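## Task

Lift the front cooling block (the one beside the drawer handle) out of the drawer of cooler COLD and set it down on deck slot D1, lying flat and seated between the slot's locators. Each of its 5 loose tubes must finish in the same bore it started in. The rear block must stay flat in its own place with all its tubes in their bores, and plate P1 must remain on D2 exactly as it is. Nothing may count as placed if only the gripper is holding it there at the end. Finally open the gripper and move the arm away.

## Robot and tools

Robot: one six-joint Doosan M1013 arm carrying a Robotiq 140 two-finger gripper. There is only one arm, so every command holds a single pose. The fingers extend along the gripper's +z axis and close along its y axis. The reported end_effector_position is the point midway between the pads when they are shut; closed fingertips stick out about 33 mm past it, fully open ones about 9 mm. Closing moves the tips roughly 24 mm farther from the arm, so keep that margin above a surface before gripping.

Scene frame: origin on the table top under the arm base, +z up, +y to the left when facing along +x. Positions are in metres, orientations are quaternions written w first. D1 is the deck slot beside COLD and D2 lies past D1. COLD is loose on the table: it has to stay within about a finger width of its start, upright and barely rotated. Its open drawer runs on rollers and slides if pushed, so approach the blocks from above and avoid side loads on the drawer.

The row (10 numbers, used by both motion tools): x, y, z, qw, qx, qy, qz, position, force_limit, speed. The first seven are an absolute target pose for the hand in the scene frame. The last three are gripper settings, each from -1 to 1. position: +1 is fully open (140 mm), about -0.8 is where the pads touch, -1 keeps closing until blocked. force_limit sets squeeze strength (roughly 14 N at -1, 60 N at 0, 107 N at +1 on narrow parts). speed sets finger speed (about 30, 140, 250 mm/s at -1, 0, +1). Repeat the wanted quaternion in every row; the reported one may have drifted.

execute_actions: argument actions is a list with at most one entry. An empty list only reports state. An entry with rows (1 to 15 rows) and optional steps (1 to 15, default 15) plays one row per 1/30 s step, repeating the last row if steps outnumber rows. An entry with only steps (up to 300) is a wait counted from the previous result, including your reply time. Optional pictures (true/false) toggles camera images. A target farther than 0.6 m from the last reported position along any gripper axis is refused and nothing is sent. Each step, the commanded pose is clamped to 70 mm and 16 degrees from the measured pose, so long moves need several calls; after the call the arm only keeps going to the last clamped pose.

move: target is one row (absolute pose plus finger settings, fingers sent at start); speed in m/s from 0.002 to 0.5, default 0.25 (rotation limited to twice that in rad/s). It runs a straight path of 0.5 to 10 s toward the pose, turning the short way. It does not avoid obstacles, and the hand may lag, wander or overshoot the speed. Its result adds a move: line giving the outcome (done, off_target, moving, held, fault), any limits hit (paced = pose clipped, held = some steps blocked by a check) and the remaining distance.

wait: seconds, 0 to 10; the robot receives nothing new. zoom_image: camera (cam_high, cam_low, cam_wrist) and region [x0, y0, x1, y1] in pixels of that camera's last image, at most 504 by 504, origin at top left. read_manual: returns licence texts only. finished_scene: scene number (1 or 2); ends that scene for good and grades it.

Results: state line with hand position, quaternion and velocities; Joint positions in URDF order; position_measured in counts (3 open, 230 pads touching, not linear). object_status: 0 moving, 1 blocked while opening, 2 blocked while closing (a grip), 3 reached target or pads met. After closing with -1, confirm status 2. To squeeze harder while gripping, raise force_limit and change position slightly (for example -1 to -0.98). A pose unreachable line or HELD marks means the clearance check altered or blocked the command. Hand target shows where the controller is now heading. Flange force gives an approximate external force including a held load.

Cautions: the arm is stiff. A target even slightly beyond a firm contact, a fast touch, or 144 N external force, or a joint torque at its load limit (elbow 150, wrist joints 42.3 N m, held weight included) causes a fault stop of 10 s. Move slowly near contact and aim at contact height, not below. Parts may be tugged or nudged unexpectedly; keep grips firm and carry the block level so its loose tubes do not fall out. Never drop or knock anything off the table. Watch for MOTOR HOT warnings when holding loads. Once the block rests flat in D1, open the fingers, confirm it stays put, and lift clear.

Each tool is called after ">>>" by a JSON object that holds its "name" and its "arguments".

## Session

>>> {"name": "execute_actions", "arguments": {"actions": []}}

Scene clock: 0.00 s of 6600.00 s.
end_effector_position=(+1.0280, -0.3392, +0.3023) position_measured=3 object_status=3 end_effector_quat_wxyz=(+0.578, +0.814, -0.035, -0.053) end_effector_velocity=(+0.000, -0.000, -0.000) end_effector_angular_velocity=(+0.000, +0.000, -0.000)
Joint positions: [-0.075  1.017  0.819 -1.229  1.55   1.806]
Joint velocities: [-0.  0. -0. -0. -0.  0.]
Flange force (N, the push that the arm receives, along the gripper's own x y z axes): no reading
Hand target: +1.028, -0.339, +0.302; +0.578, +0.814, -0.035, -0.053
camera_calibration (this result's frames):
cam_wrist: T_world_to_cam=[[0.138308, -0.301071, 0.943519, -0.540227], [-0.887305, 0.385533, 0.253089, 0.971983], [-0.439955, -0.872193, -0.213819, 0.407369], [0, 0, 0, 1]] pos_world=[1.11639, -0.182073, 0.350819]

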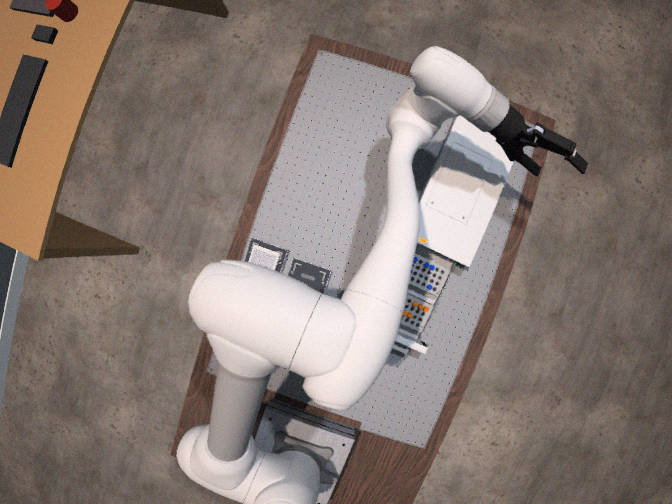

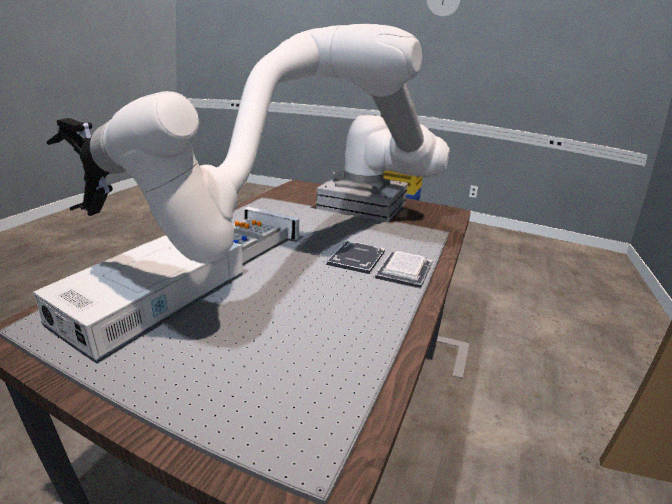

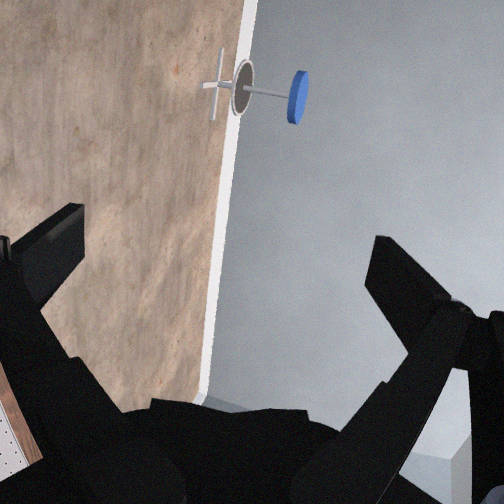

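>>> {"name": "move", "arguments": {"target": [0.8,-0.27,0.4,0.3,0.954,0,0,1,0,0]}}

>>> {"name": "move", "arguments": {"target": [0.55,-0.175,0.2,0,0.9993,-0.037,0,1,0,0]}}

Scene clock: 8.67 s of 6600.00 s.
end_effector_position=(+0.8003, -0.2702, +0.4003) position_measured=3 object_status=3 end_effector_quat_wxyz=(+0.300, +0.954, -0.001, -0.000) end_effector_velocity=(-0.002, -0.000, -0.000) end_effector_angular_velocity=(+0.002, +0.002, -0.001)
Joint positions: [-0.161  0.422  1.379 -0.627  1.293  1.593]
Joint velocities: [-0.001 -0.001  0.002  0.002  0.002 -0.002]
Flange force (N, the push that the arm receives, along the gripper's own x y z axes): [-6.0 2.0 0.6]
Hand target: +0.800, -0.270, +0.400; +0.300, +0.954, -0.001, +0.000
Off the commanded pose: 0.000 m, 0 deg.
After step 90, 3.90 s passed at rest.
move: done
camera_calibration (this result's frames):
cam_wrist: T_world_to_cam=[[0.127916, -0.78748, 0.602921, -0.567109], [-0.937383, 0.102577, 0.332853, 0.650264], [-0.32396, -0.607745, -0.725049, 0.571651], [0, 0, 0, 1]] pos_world=[0.867281, -0.165871, 0.539955]

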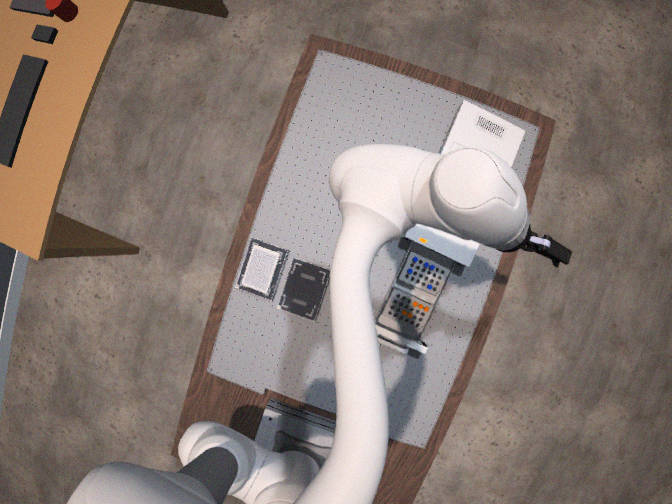

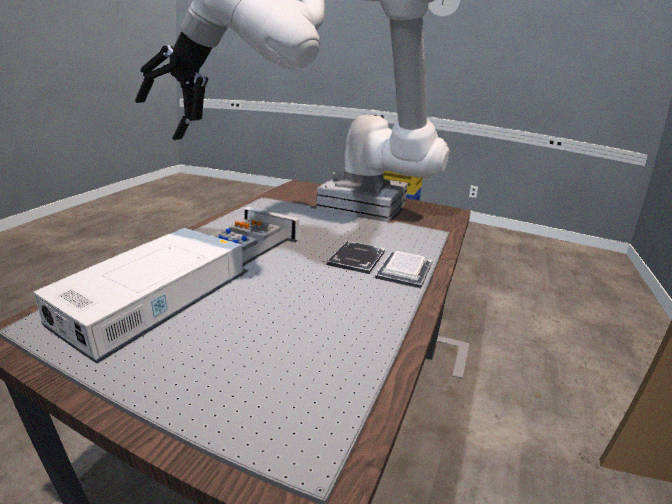

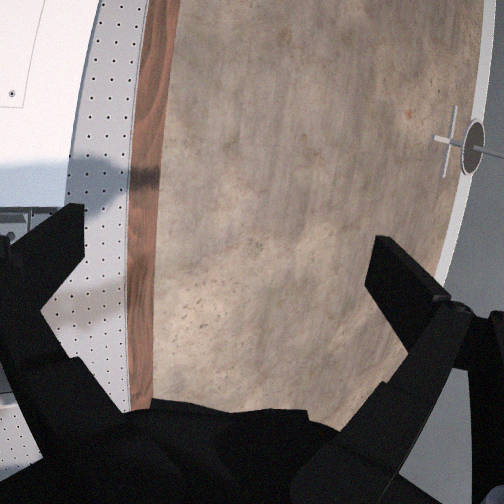

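Scene clock: 10.50 s of 6600.00 s.
end_effector_position=(+0.5500, -0.1754, +0.2000) position_measured=3 object_status=3 end_effector_quat_wxyz=(+0.000, +0.999, -0.037, -0.000) end_effector_velocity=(-0.001, +0.000, +0.000) end_effector_angular_velocity=(+0.003, -0.000, +0.001)
Joint positions: [-0.388  0.179  1.99   0.005  0.965  1.271]
Joint velocities: [-0.001 -0.001  0.002  0.003  0.    -0.004]
Flange force (N, the push that the arm receives, along the gripper's own x y z axes): [0.3 3.1 -1.5]
Hand target: +0.550, -0.175, +0.200; +0.000, +0.999, -0.037, -0.000
Off the commanded pose: 0.000 m, 0 deg.
move: done
camera_calibration (this result's frames):
cam_wrist: T_world_to_cam=[[0.054494, -0.997543, 0.0440302, -0.224387], [-0.942641, -0.0368509, 0.331769, 0.451161], [-0.329331, -0.059584, -0.942333, 0.545522], [0, 0, 0, 1]] pos_world=[0.617167, -0.174705, 0.374262]

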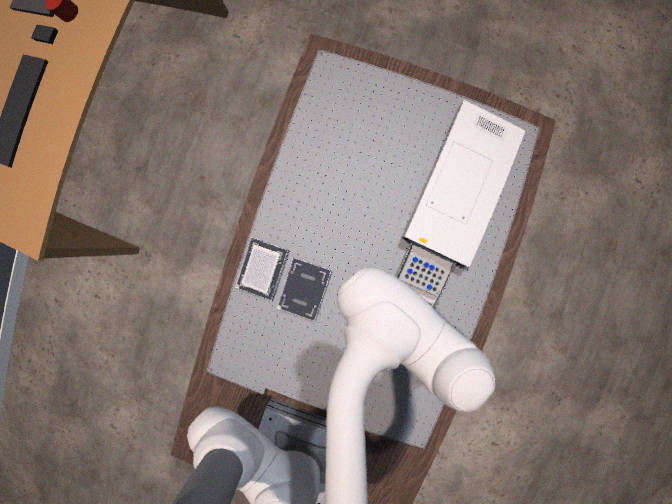

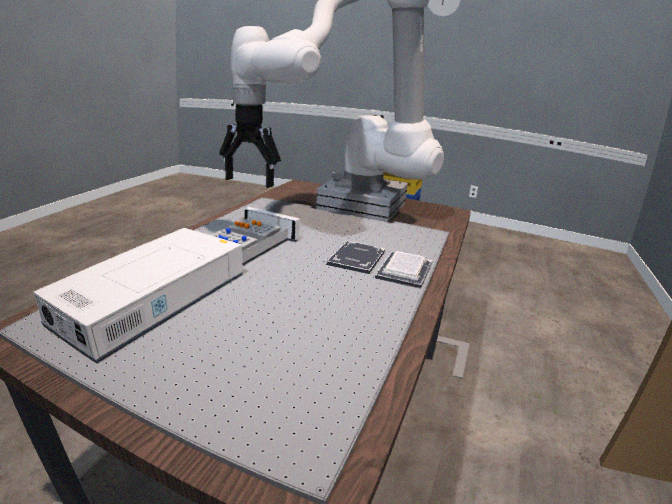

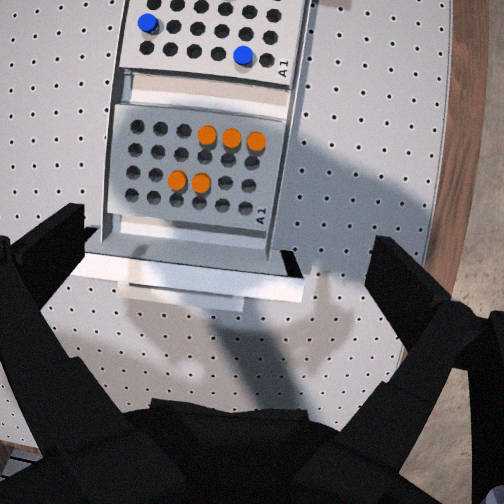

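>>> {"name": "move", "arguments": {"target": [0.57,-0.146,0.088,0,0.9993,-0.037,0,1,0,0], "speed": 0.12}}

>>> {"name": "zoom_image", "arguments": {"camera": "cam_low", "region": [200, 180, 320, 270]}}

Scene clock: 22.23 s of 6600.00 s.
end_effector_position=(+0.5700, -0.1459, +0.0880) position_measured=3 object_status=3 end_effector_quat_wxyz=(-0.000, +0.999, -0.037, +0.000) end_effector_velocity=(-0.000, +0.001, -0.002) end_effector_angular_velocity=(+0.001, +0.002, +0.000)
Joint positions: [-0.328  0.325  2.053  0.007  0.755  1.328]
Joint velocities: [ 0.001  0.003  0.     0.    -0.001  0.   ]
Flange force (N, the push that the arm receives, along the gripper's own x y z axes): [0.0 0.7 -1.0]
Hand target: +0.570, -0.146, +0.088; -0.000, +0.999, -0.037, +0.000
Off the commanded pose: 0.000 m, 0 deg.
After step 90, 7.37 s passed at rest.
move: done
camera_calibration (this result's frames):
cam_wrist: T_world_to_cam=[[0.0554531, -0.997528, 0.0431491, -0.191604], [-0.942844, -0.0380933, 0.331049, 0.508343], [-0.328587, -0.0590406, -0.942626, 0.447963], [0, 0, 0, 1]] pos_world=[0.637108, -0.145318, 0.262243]

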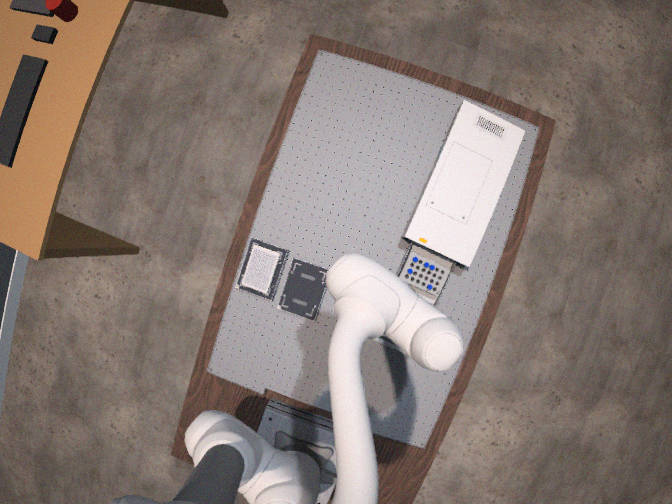

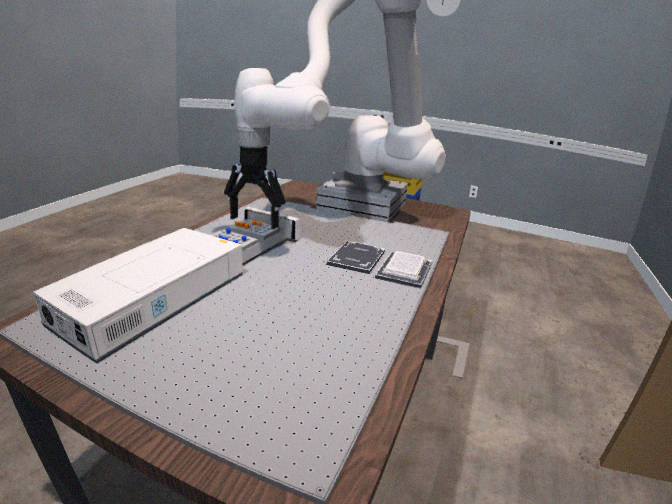

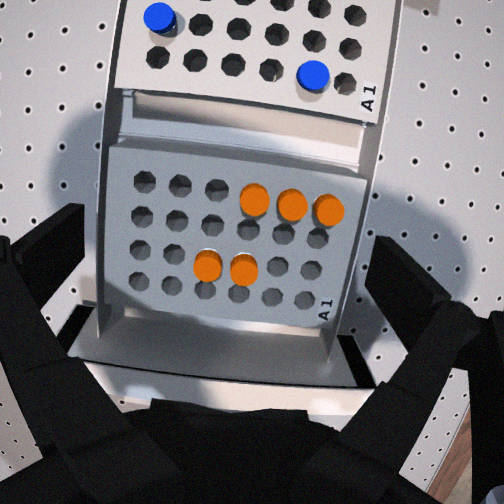

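Region (200, 180, 320, 270) of cam_low's 672x504 image, scaled by 4.200, with more detail than that image has; it fills the top 378 rows of this view, and the rest is white.

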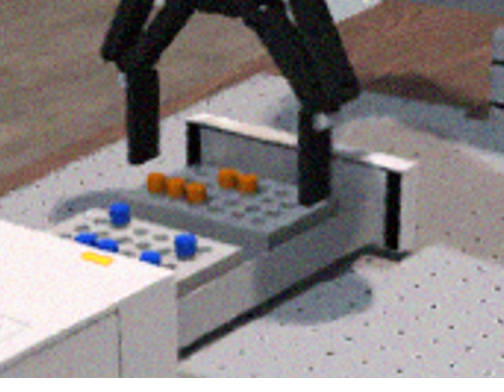

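>>> {"name": "move", "arguments": {"target": [0.5695,-0.146,0.125,0,0.9993,-0.037,0,1,0,0], "speed": 0.12}}

>>> {"name": "move", "arguments": {"target": [0.5695,-0.146,0.12,0,0.7355,0.6775,0,0.35,0,0], "speed": 0.4}}

>>> {"name": "move", "arguments": {"target": [0.5695,-0.146,0.098,0,0.7355,0.6775,0,0.35,0,0], "speed": 0.03}}

Scene clock: 45.93 s of 6600.00 s.
end_effector_position=(+0.5695, -0.1460, +0.1250) position_measured=3 object_status=3 end_effector_quat_wxyz=(+0.000, +0.999, -0.037, -0.000) end_effector_velocity=(-0.000, -0.000, +0.001) end_effector_angular_velocity=(+0.000, +0.000, -0.000)
Joint positions: [-0.329  0.277  2.031  0.006  0.825  1.328]
Joint velocities: [-0.    -0.001 -0.001 -0.     0.002 -0.   ]
Flange force (N, the push that the arm receives, along the gripper's own x y z axes): [0.4 1.1 2.4]
Hand target: +0.570, -0.146, +0.125; +0.000, +0.999, -0.037, -0.000
Off the commanded pose: 0.000 m, 0 deg.
After step 90, 19.90 s passed at rest.
move: done
camera_calibration (this result's frames):
cam_wrist: T_world_to_cam=[[0.0553519, -0.997523, 0.0434085, -0.193255], [-0.942783, -0.0378998, 0.331246, 0.495562], [-0.32878, -0.0592598, -0.942545, 0.482707], [0, 0, 0, 1]] pos_world=[0.636609, -0.145389, 0.299209]

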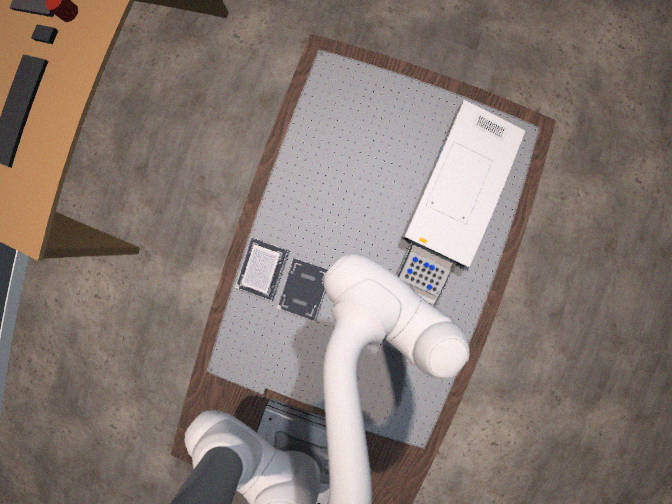

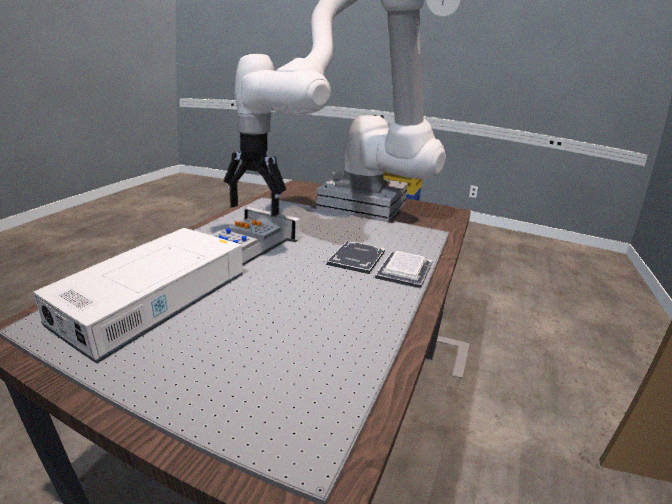

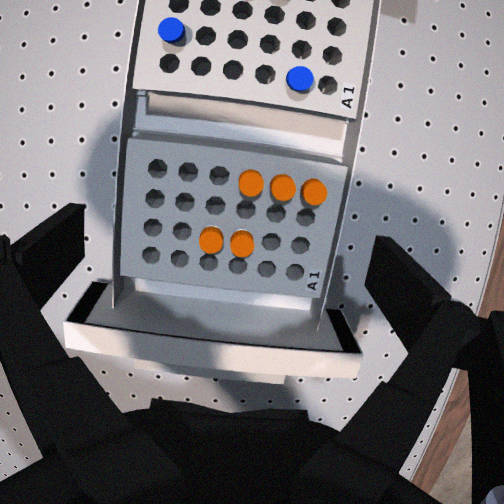

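Scene clock: 48.40 s of 6600.00 s.
end_effector_position=(+0.5695, -0.1460, +0.1200) position_measured=85 object_status=3 end_effector_quat_wxyz=(+0.000, +0.736, +0.677, -0.000) end_effector_velocity=(-0.000, -0.000, +0.000) end_effector_angular_velocity=(+0.002, -0.000, +0.003)
Joint positions: [-0.329  0.283  2.034  0.006  0.816 -0.234]
Joint velocities: [-0.002 -0.    -0.     0.003  0.001 -0.007]
Flange force (N, the push that the arm receives, along the gripper's own x y z axes): [2.9 1.0 -0.5]
Hand target: +0.569, -0.146, +0.120; -0.000, +0.736, +0.678, +0.000
Off the commanded pose: 0.000 m, 0 deg.
move: done
camera_calibration (this result's frames):
cam_wrist: T_world_to_cam=[[0.997945, 0.0471694, 0.0433625, -0.577319], [0.0301771, -0.943032, 0.331329, -0.189015], [0.0565208, -0.32934, -0.942518, 0.219174], [0, 0, 0, 1]] pos_world=[0.569448, -0.0788325, 0.294236]

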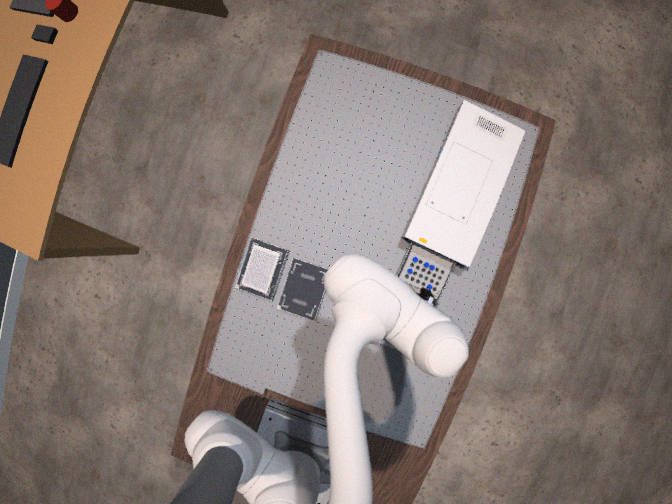

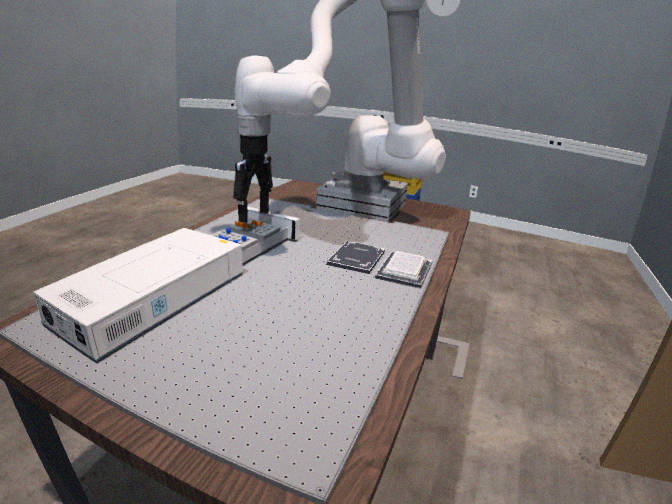

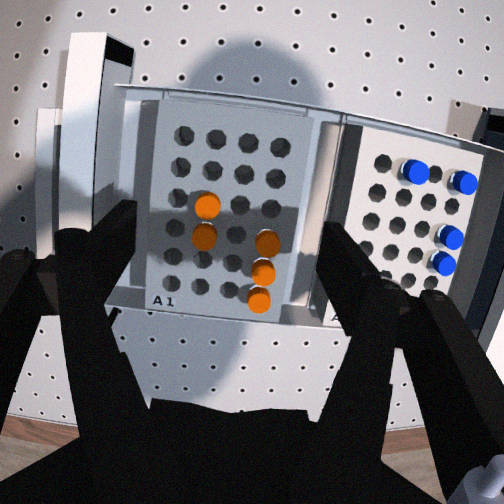

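Scene clock: 49.43 s of 6600.00 s.
end_effector_position=(+0.5695, -0.1460, +0.0980) position_measured=85 object_status=3 end_effector_quat_wxyz=(-0.000, +0.736, +0.677, +0.000) end_effector_velocity=(+0.000, -0.000, -0.001) end_effector_angular_velocity=(-0.000, -0.001, -0.000)
Joint positions: [-0.329  0.311  2.048  0.006  0.774 -0.235]
Joint velocities: [-0.     0.001  0.001 -0.    -0.003 -0.   ]
Flange force (N, the push that the arm receives, along the gripper's own x y z axes): [-3.1 -1.1 -0.4]
Hand target: +0.569, -0.146, +0.098; -0.000, +0.736, +0.678, +0.000
Off the commanded pose: 0.000 m, 0 deg.
move: done
camera_calibration (this result's frames):
cam_wrist: T_world_to_cam=[[0.997937, 0.0473186, 0.0433922, -0.576326], [0.0303167, -0.943078, 0.331187, -0.181878], [0.0565935, -0.329188, -0.942567, 0.19845], [0, 0, 0, 1]] pos_world=[0.56942, -0.0789269, 0.272296]

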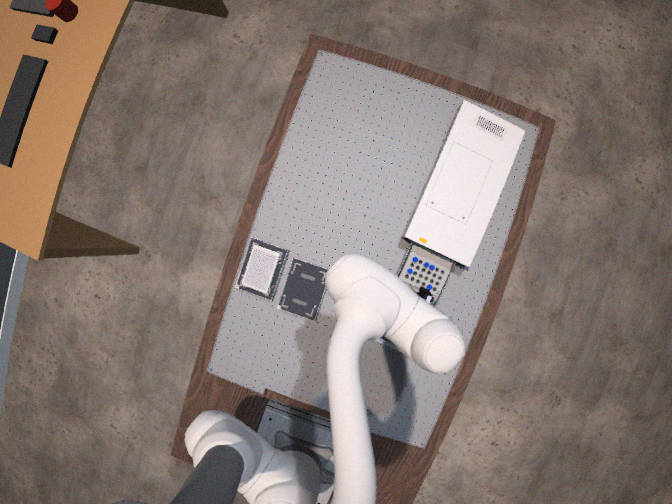

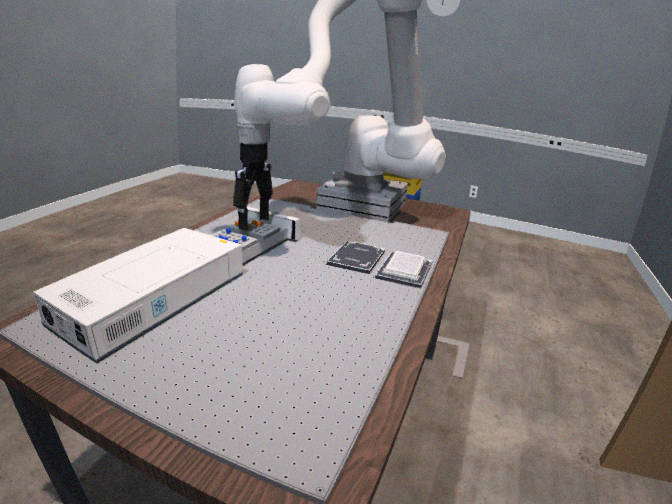

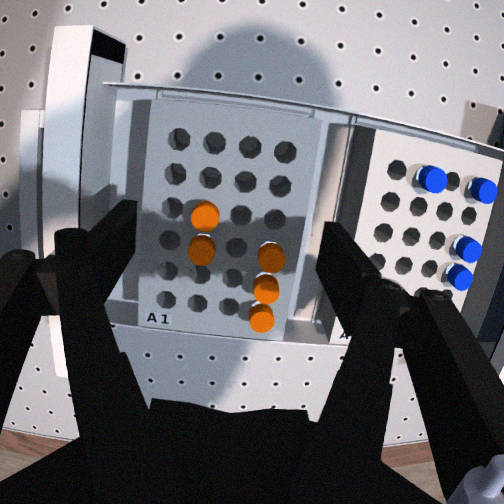

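>>> {"name": "move", "arguments": {"target": [0.567,-0.146,0.097,0,0.7355,0.6775,0,0.31,0,-1], "speed": 0.02}}

>>> {"name": "move", "arguments": {"target": [0.567,-0.146,0.084,0,0.7355,0.6775,0,0.31,0,-1], "speed": 0.01}}

Scene clock: 58.10 s of 6600.00 s.
end_effector_position=(+0.5670, -0.1460, +0.0970) position_measured=90 object_status=3 end_effector_quat_wxyz=(-0.000, +0.736, +0.678, -0.000) end_effector_velocity=(+0.000, -0.000, -0.001) end_effector_angular_velocity=(-0.001, -0.002, -0.000)
Joint positions: [-0.33   0.309  2.053  0.006  0.77  -0.236]
Joint velocities: [-0.001  0.001  0.001  0.    -0.003 -0.   ]
Flange force (N, the push that the arm receives, along the gripper's own x y z axes): [-0.6 0.0 0.7]
Hand target: +0.567, -0.146, +0.097; -0.000, +0.736, +0.678, -0.000
Off the commanded pose: 0.000 m, 0 deg.
After step 90, 4.97 s passed at rest.
move: done
camera_calibration (this result's frames):
cam_wrist: T_world_to_cam=[[0.997936, 0.0473847, 0.043352, -0.573805], [0.0303917, -0.943071, 0.3312, -0.181464], [0.0565778, -0.329198, -0.942564, 0.19763], [0, 0, 0, 1]] pos_world=[0.566954, -0.0788839, 0.271256]

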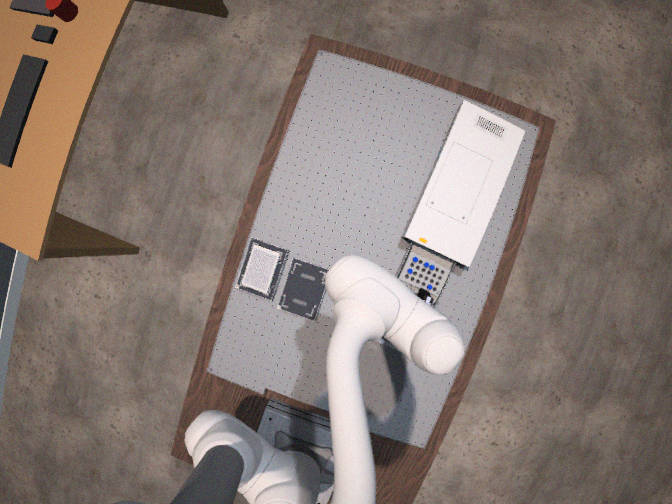

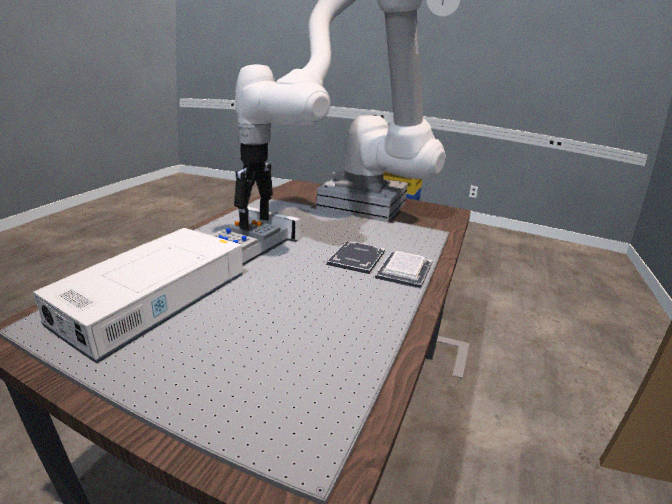

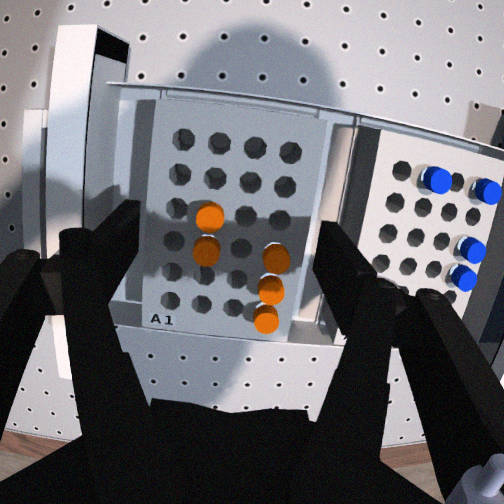

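Scene clock: 59.63 s of 6600.00 s.
end_effector_position=(+0.5670, -0.1460, +0.0840) position_measured=90 object_status=3 end_effector_quat_wxyz=(-0.000, +0.736, +0.677, +0.000) end_effector_velocity=(-0.000, -0.000, -0.001) end_effector_angular_velocity=(+0.000, +0.001, -0.000)
Joint positions: [-0.33   0.326  2.061  0.007  0.745 -0.236]
Joint velocities: [-0.001  0.001  0.    -0.    -0.001  0.   ]
Flange force (N, the push that the arm receives, along the gripper's own x y z axes): [-2.2 0.5 0.3]
Hand target: +0.567, -0.146, +0.084; -0.000, +0.736, +0.678, +0.000
Off the commanded pose: 0.000 m, 0 deg.
move: done
camera_calibration (this result's frames):
cam_wrist: T_world_to_cam=[[0.997938, 0.0473, 0.0433817, -0.573224], [0.0303023, -0.943076, 0.331193, -0.177165], [0.0565777, -0.329195, -0.942565, 0.185401], [0, 0, 0, 1]] pos_world=[0.566921, -0.0789339, 0.258296]

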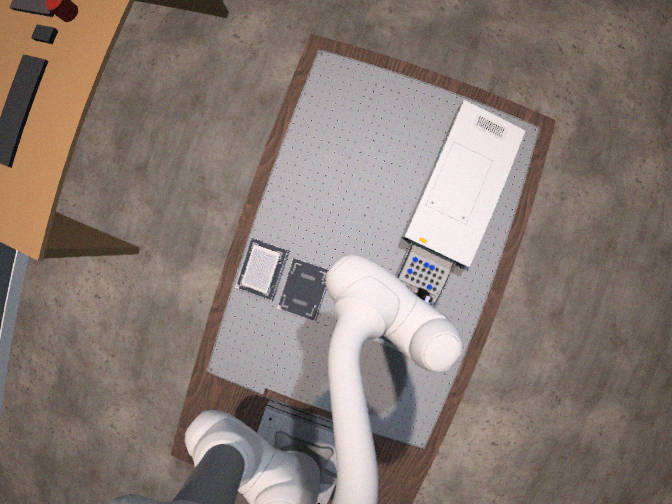

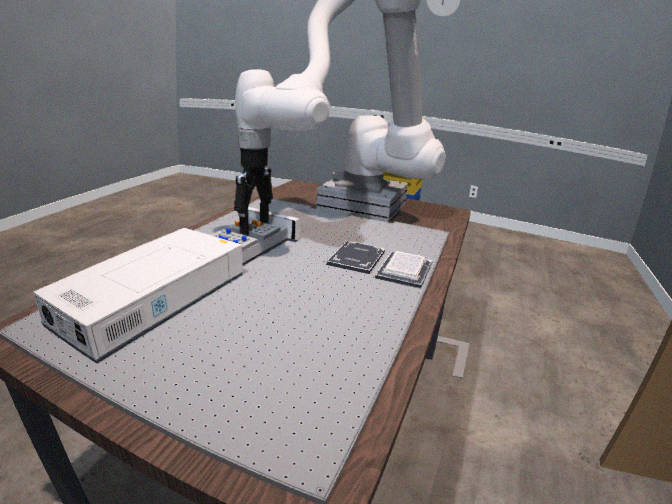

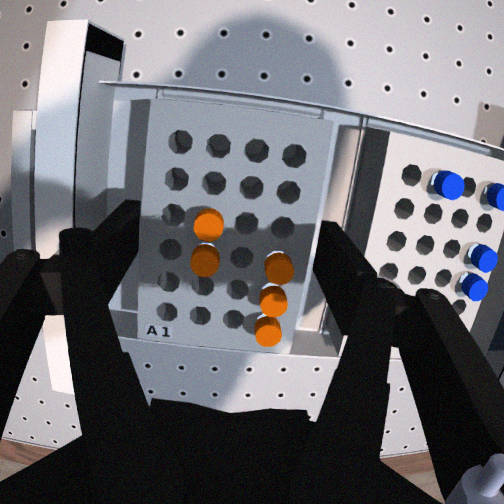

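>>> {"name": "move", "arguments": {"target": [0.567,-0.146,0.072,0,0.7355,0.6775,0,0.31,0,-1], "speed": 0.008}}

Scene clock: 71.43 s of 6600.00 s.
end_effector_position=(+0.5670, -0.1460, +0.0720) position_measured=90 object_status=3 end_effector_quat_wxyz=(-0.000, +0.736, +0.678, +0.000) end_effector_velocity=(+0.000, -0.000, -0.000) end_effector_angular_velocity=(-0.000, -0.001, -0.000)
Joint positions: [-0.33   0.343  2.068  0.007  0.722 -0.236]
Joint velocities: [-0.     0.     0.    -0.    -0.002  0.   ]
Flange force (N, the push that the arm receives, along the gripper's own x y z axes): [-1.8 -1.3 -2.2]
Hand target: +0.567, -0.146, +0.072; -0.000, +0.736, +0.678, +0.000
Off the commanded pose: 0.000 m, 0 deg.
After step 90, 7.07 s passed at rest.
move: done
camera_calibration (this result's frames):
cam_wrist: T_world_to_cam=[[0.997935, 0.0473726, 0.0433817, -0.572703], [0.0303709, -0.943074, 0.331193, -0.173188], [0.0566016, -0.329192, -0.942565, 0.174082], [0, 0, 0, 1]] pos_world=[0.566927, -0.0788921, 0.246287]

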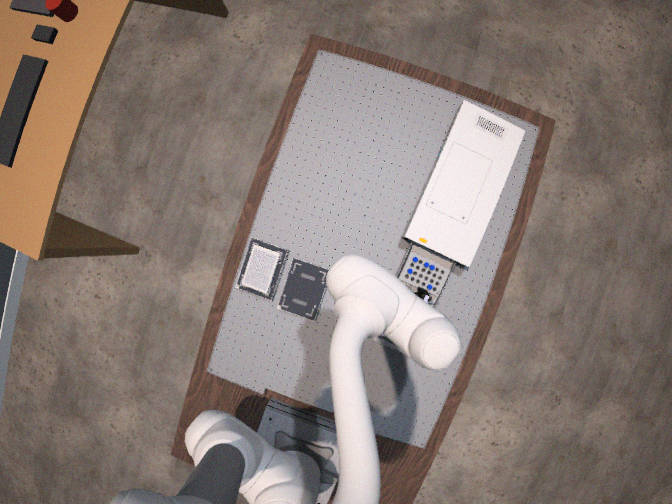

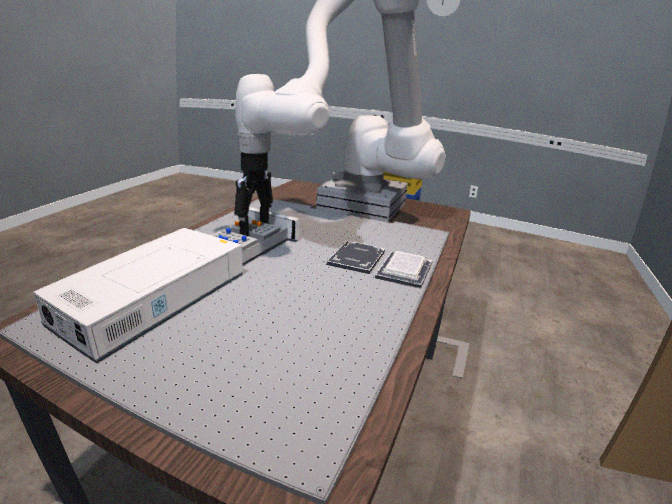

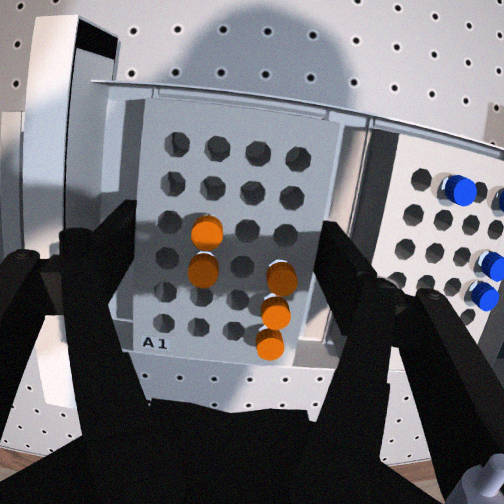

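>>> {"name": "move", "arguments": {"target": [0.567,-0.146,0.072,0,0.7355,0.6775,0,-1,0.8,-1]}}

>>> {"name": "move", "arguments": {"target": [0.567,-0.146,0.09,0,0.7355,0.6775,0,-1,0.8,-1], "speed": 0.015}}

Scene clock: 83.77 s of 6600.00 s.
end_effector_position=(+0.5670, -0.1460, +0.0720) position_measured=106 object_status=2 end_effector_quat_wxyz=(-0.000, +0.736, +0.678, +0.000) end_effector_velocity=(-0.001, +0.000, -0.001) end_effector_angular_velocity=(+0.001, +0.002, -0.000)
Joint positions: [-0.33   0.343  2.068  0.007  0.722 -0.236]
Joint velocities: [-0.     0.001  0.001  0.     0.001  0.   ]
Flange force (N, the push that the arm receives, along the gripper's own x y z axes): [-4.7 1.1 -3.5]
Hand target: +0.567, -0.146, +0.072; -0.000, +0.736, +0.678, +0.000
Off the commanded pose: 0.000 m, 0 deg.
After step 90, 8.63 s passed at rest.
move: done
camera_calibration (this result's frames):
cam_wrist: T_world_to_cam=[[0.997937, 0.0473491, 0.0433614, -0.572685], [0.0303572, -0.943086, 0.331162, -0.173144], [0.0565737, -0.329162, -0.942577, 0.174059], [0, 0, 0, 1]] pos_world=[0.566913, -0.0788795, 0.246235]

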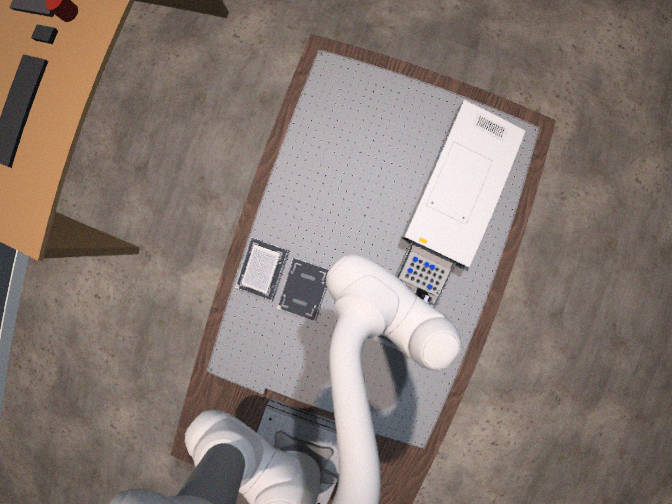

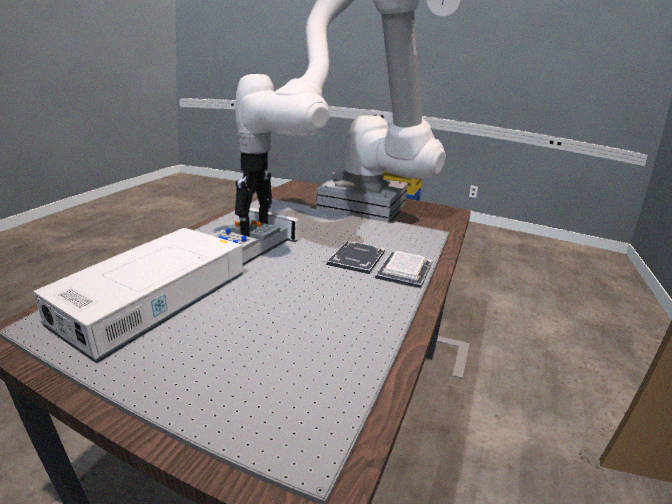

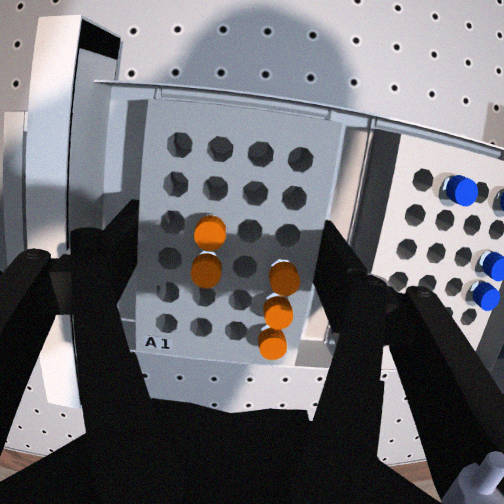

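Scene clock: 85.20 s of 6600.00 s.
end_effector_position=(+0.5670, -0.1460, +0.0899) position_measured=106 object_status=2 end_effector_quat_wxyz=(+0.000, +0.735, +0.678, -0.000) end_effector_velocity=(-0.000, -0.000, +0.001) end_effector_angular_velocity=(+0.000, -0.000, -0.001)
Joint positions: [-0.33   0.318  2.058  0.006  0.757 -0.236]
Joint velocities: [-0.001 -0.002 -0.     0.     0.002  0.   ]
Flange force (N, the push that the arm receives, along the gripper's own x y z axes): [-2.2 2.1 9.6]
Hand target: +0.567, -0.146, +0.090; +0.000, +0.736, +0.678, -0.000
Off the commanded pose: 0.000 m, 0 deg.
move: done
camera_calibration (this result's frames):
cam_wrist: T_world_to_cam=[[0.997934, 0.0474003, 0.0433694, -0.573478], [0.0303992, -0.943062, 0.331226, -0.179139], [0.0566003, -0.329223, -0.942554, 0.190968], [0, 0, 0, 1]] pos_world=[0.566931, -0.0788852, 0.264205]

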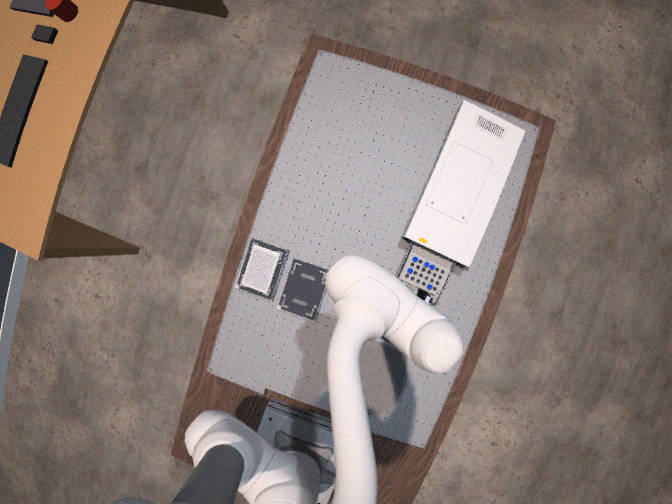

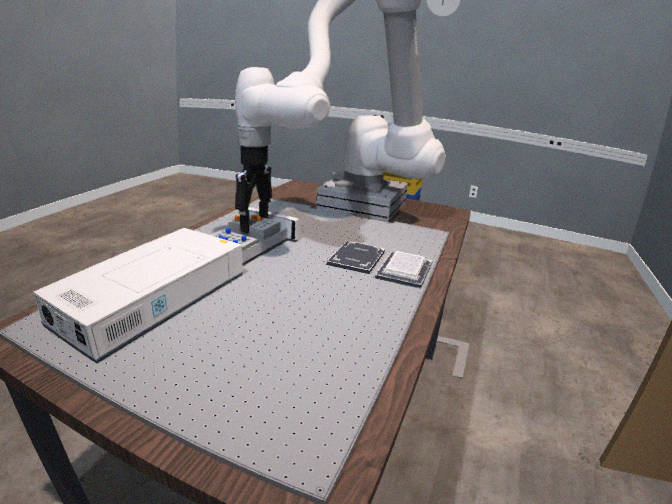

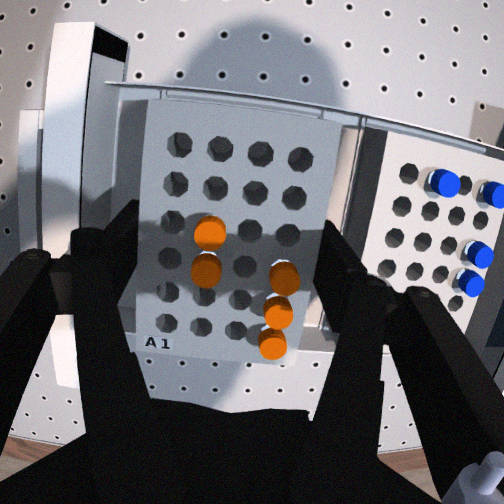

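>>> {"name": "move", "arguments": {"target": [0.567,-0.146,0.17,0,0.7355,0.6775,0,-1,0.8,-1], "speed": 0.07}}

>>> {"name": "move", "arguments": {"target": [0.50,0.165,0.15,0,1,0,0,-1,0.8,-1], "speed": 0.17}}

Scene clock: 93.50 s of 6600.00 s.
end_effector_position=(+0.5670, -0.1460, +0.1700) position_measured=106 object_status=2 end_effector_quat_wxyz=(+0.000, +0.736, +0.677, -0.000) end_effector_velocity=(-0.000, +0.000, +0.000) end_effector_angular_velocity=(+0.001, +0.002, +0.000)
Joint positions: [-0.331  0.222  2.001  0.005  0.91  -0.235]
Joint velocities: [ 0.    -0.    -0.     0.     0.002  0.   ]
Flange force (N, the push that the arm receives, along the gripper's own x y z axes): [-2.5 -3.4 7.9]
Hand target: +0.567, -0.146, +0.170; +0.000, +0.736, +0.677, -0.000
Off the commanded pose: 0.000 m, 0 deg.
After step 90, 3.80 s passed at rest.
move: done
camera_calibration (this result's frames):
cam_wrist: T_world_to_cam=[[0.997942, 0.0472646, 0.0433259, -0.576959], [0.0302819, -0.943046, 0.331282, -0.205631], [0.0565162, -0.329289, -0.942536, 0.266441], [0, 0, 0, 1]] pos_world=[0.566941, -0.0789135, 0.344249]

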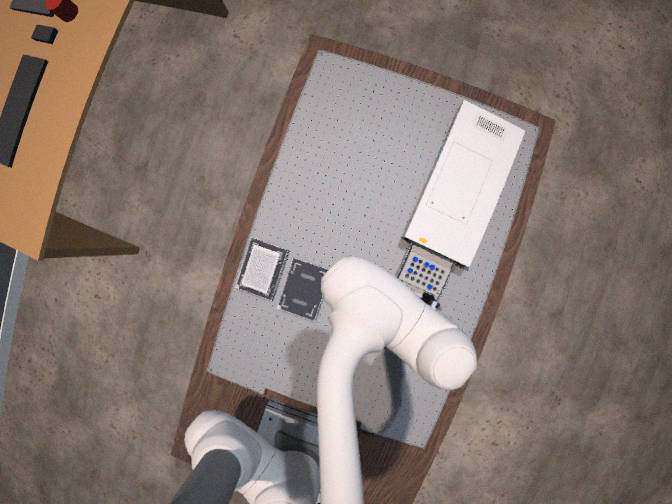

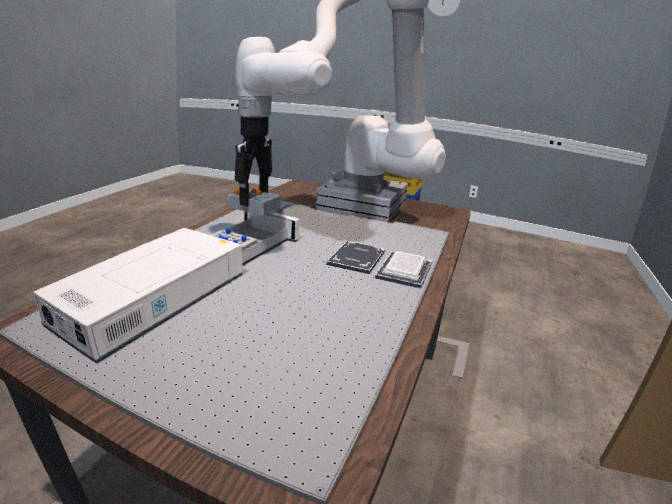

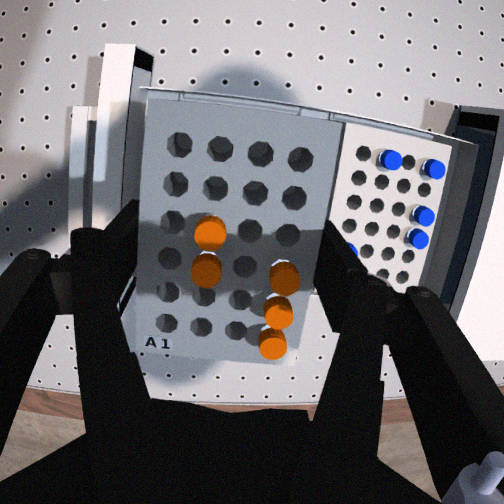

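Scene clock: 98.27 s of 6600.00 s.
end_effector_position=(+0.5002, +0.1657, +0.1500) position_measured=106 object_status=2 end_effector_quat_wxyz=(-0.001, +1.000, +0.000, +0.000) end_effector_velocity=(-0.000, +0.001, -0.000) end_effector_angular_velocity=(-0.001, -0.001, -0.004)
Joint positions: [0.238 0.161 2.124 0.    0.846 1.825]
Joint velocities: [ 0.002  0.    -0.    -0.002 -0.001  0.008]
Flange force (N, the push that the arm receives, along the gripper's own x y z axes): [2.3 3.7 9.9]
Hand target: +0.500, +0.166, +0.150; -0.001, +1.000, +0.000, +0.000
Off the commanded pose: 0.001 m, 0 deg.
move: done
camera_calibration (this result's frames):
cam_wrist: T_world_to_cam=[[0.129279, -0.990707, 0.0422622, 0.0825102], [-0.937513, -0.108231, 0.330689, 0.442845], [-0.323042, -0.0823725, -0.942793, 0.503046], [0, 0, 0, 1]] pos_world=[0.567012, 0.17111, 0.324337]

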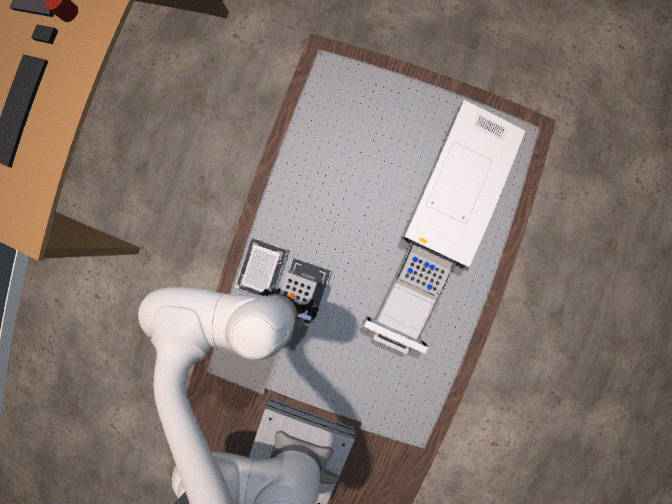

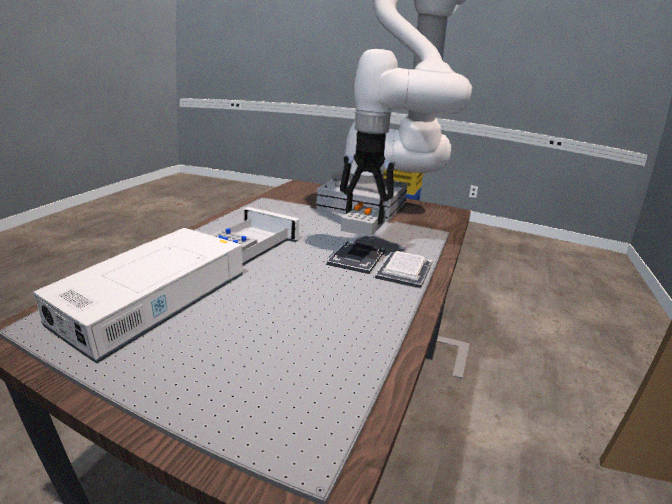

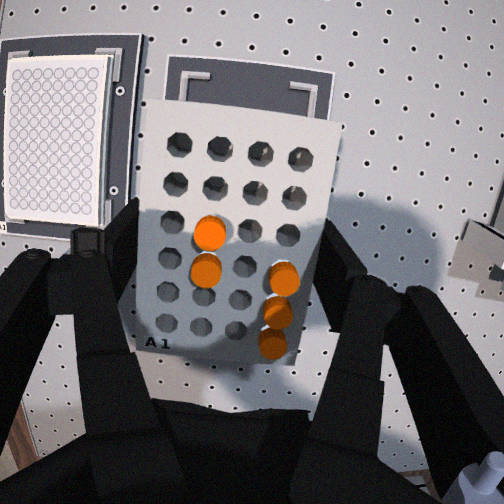

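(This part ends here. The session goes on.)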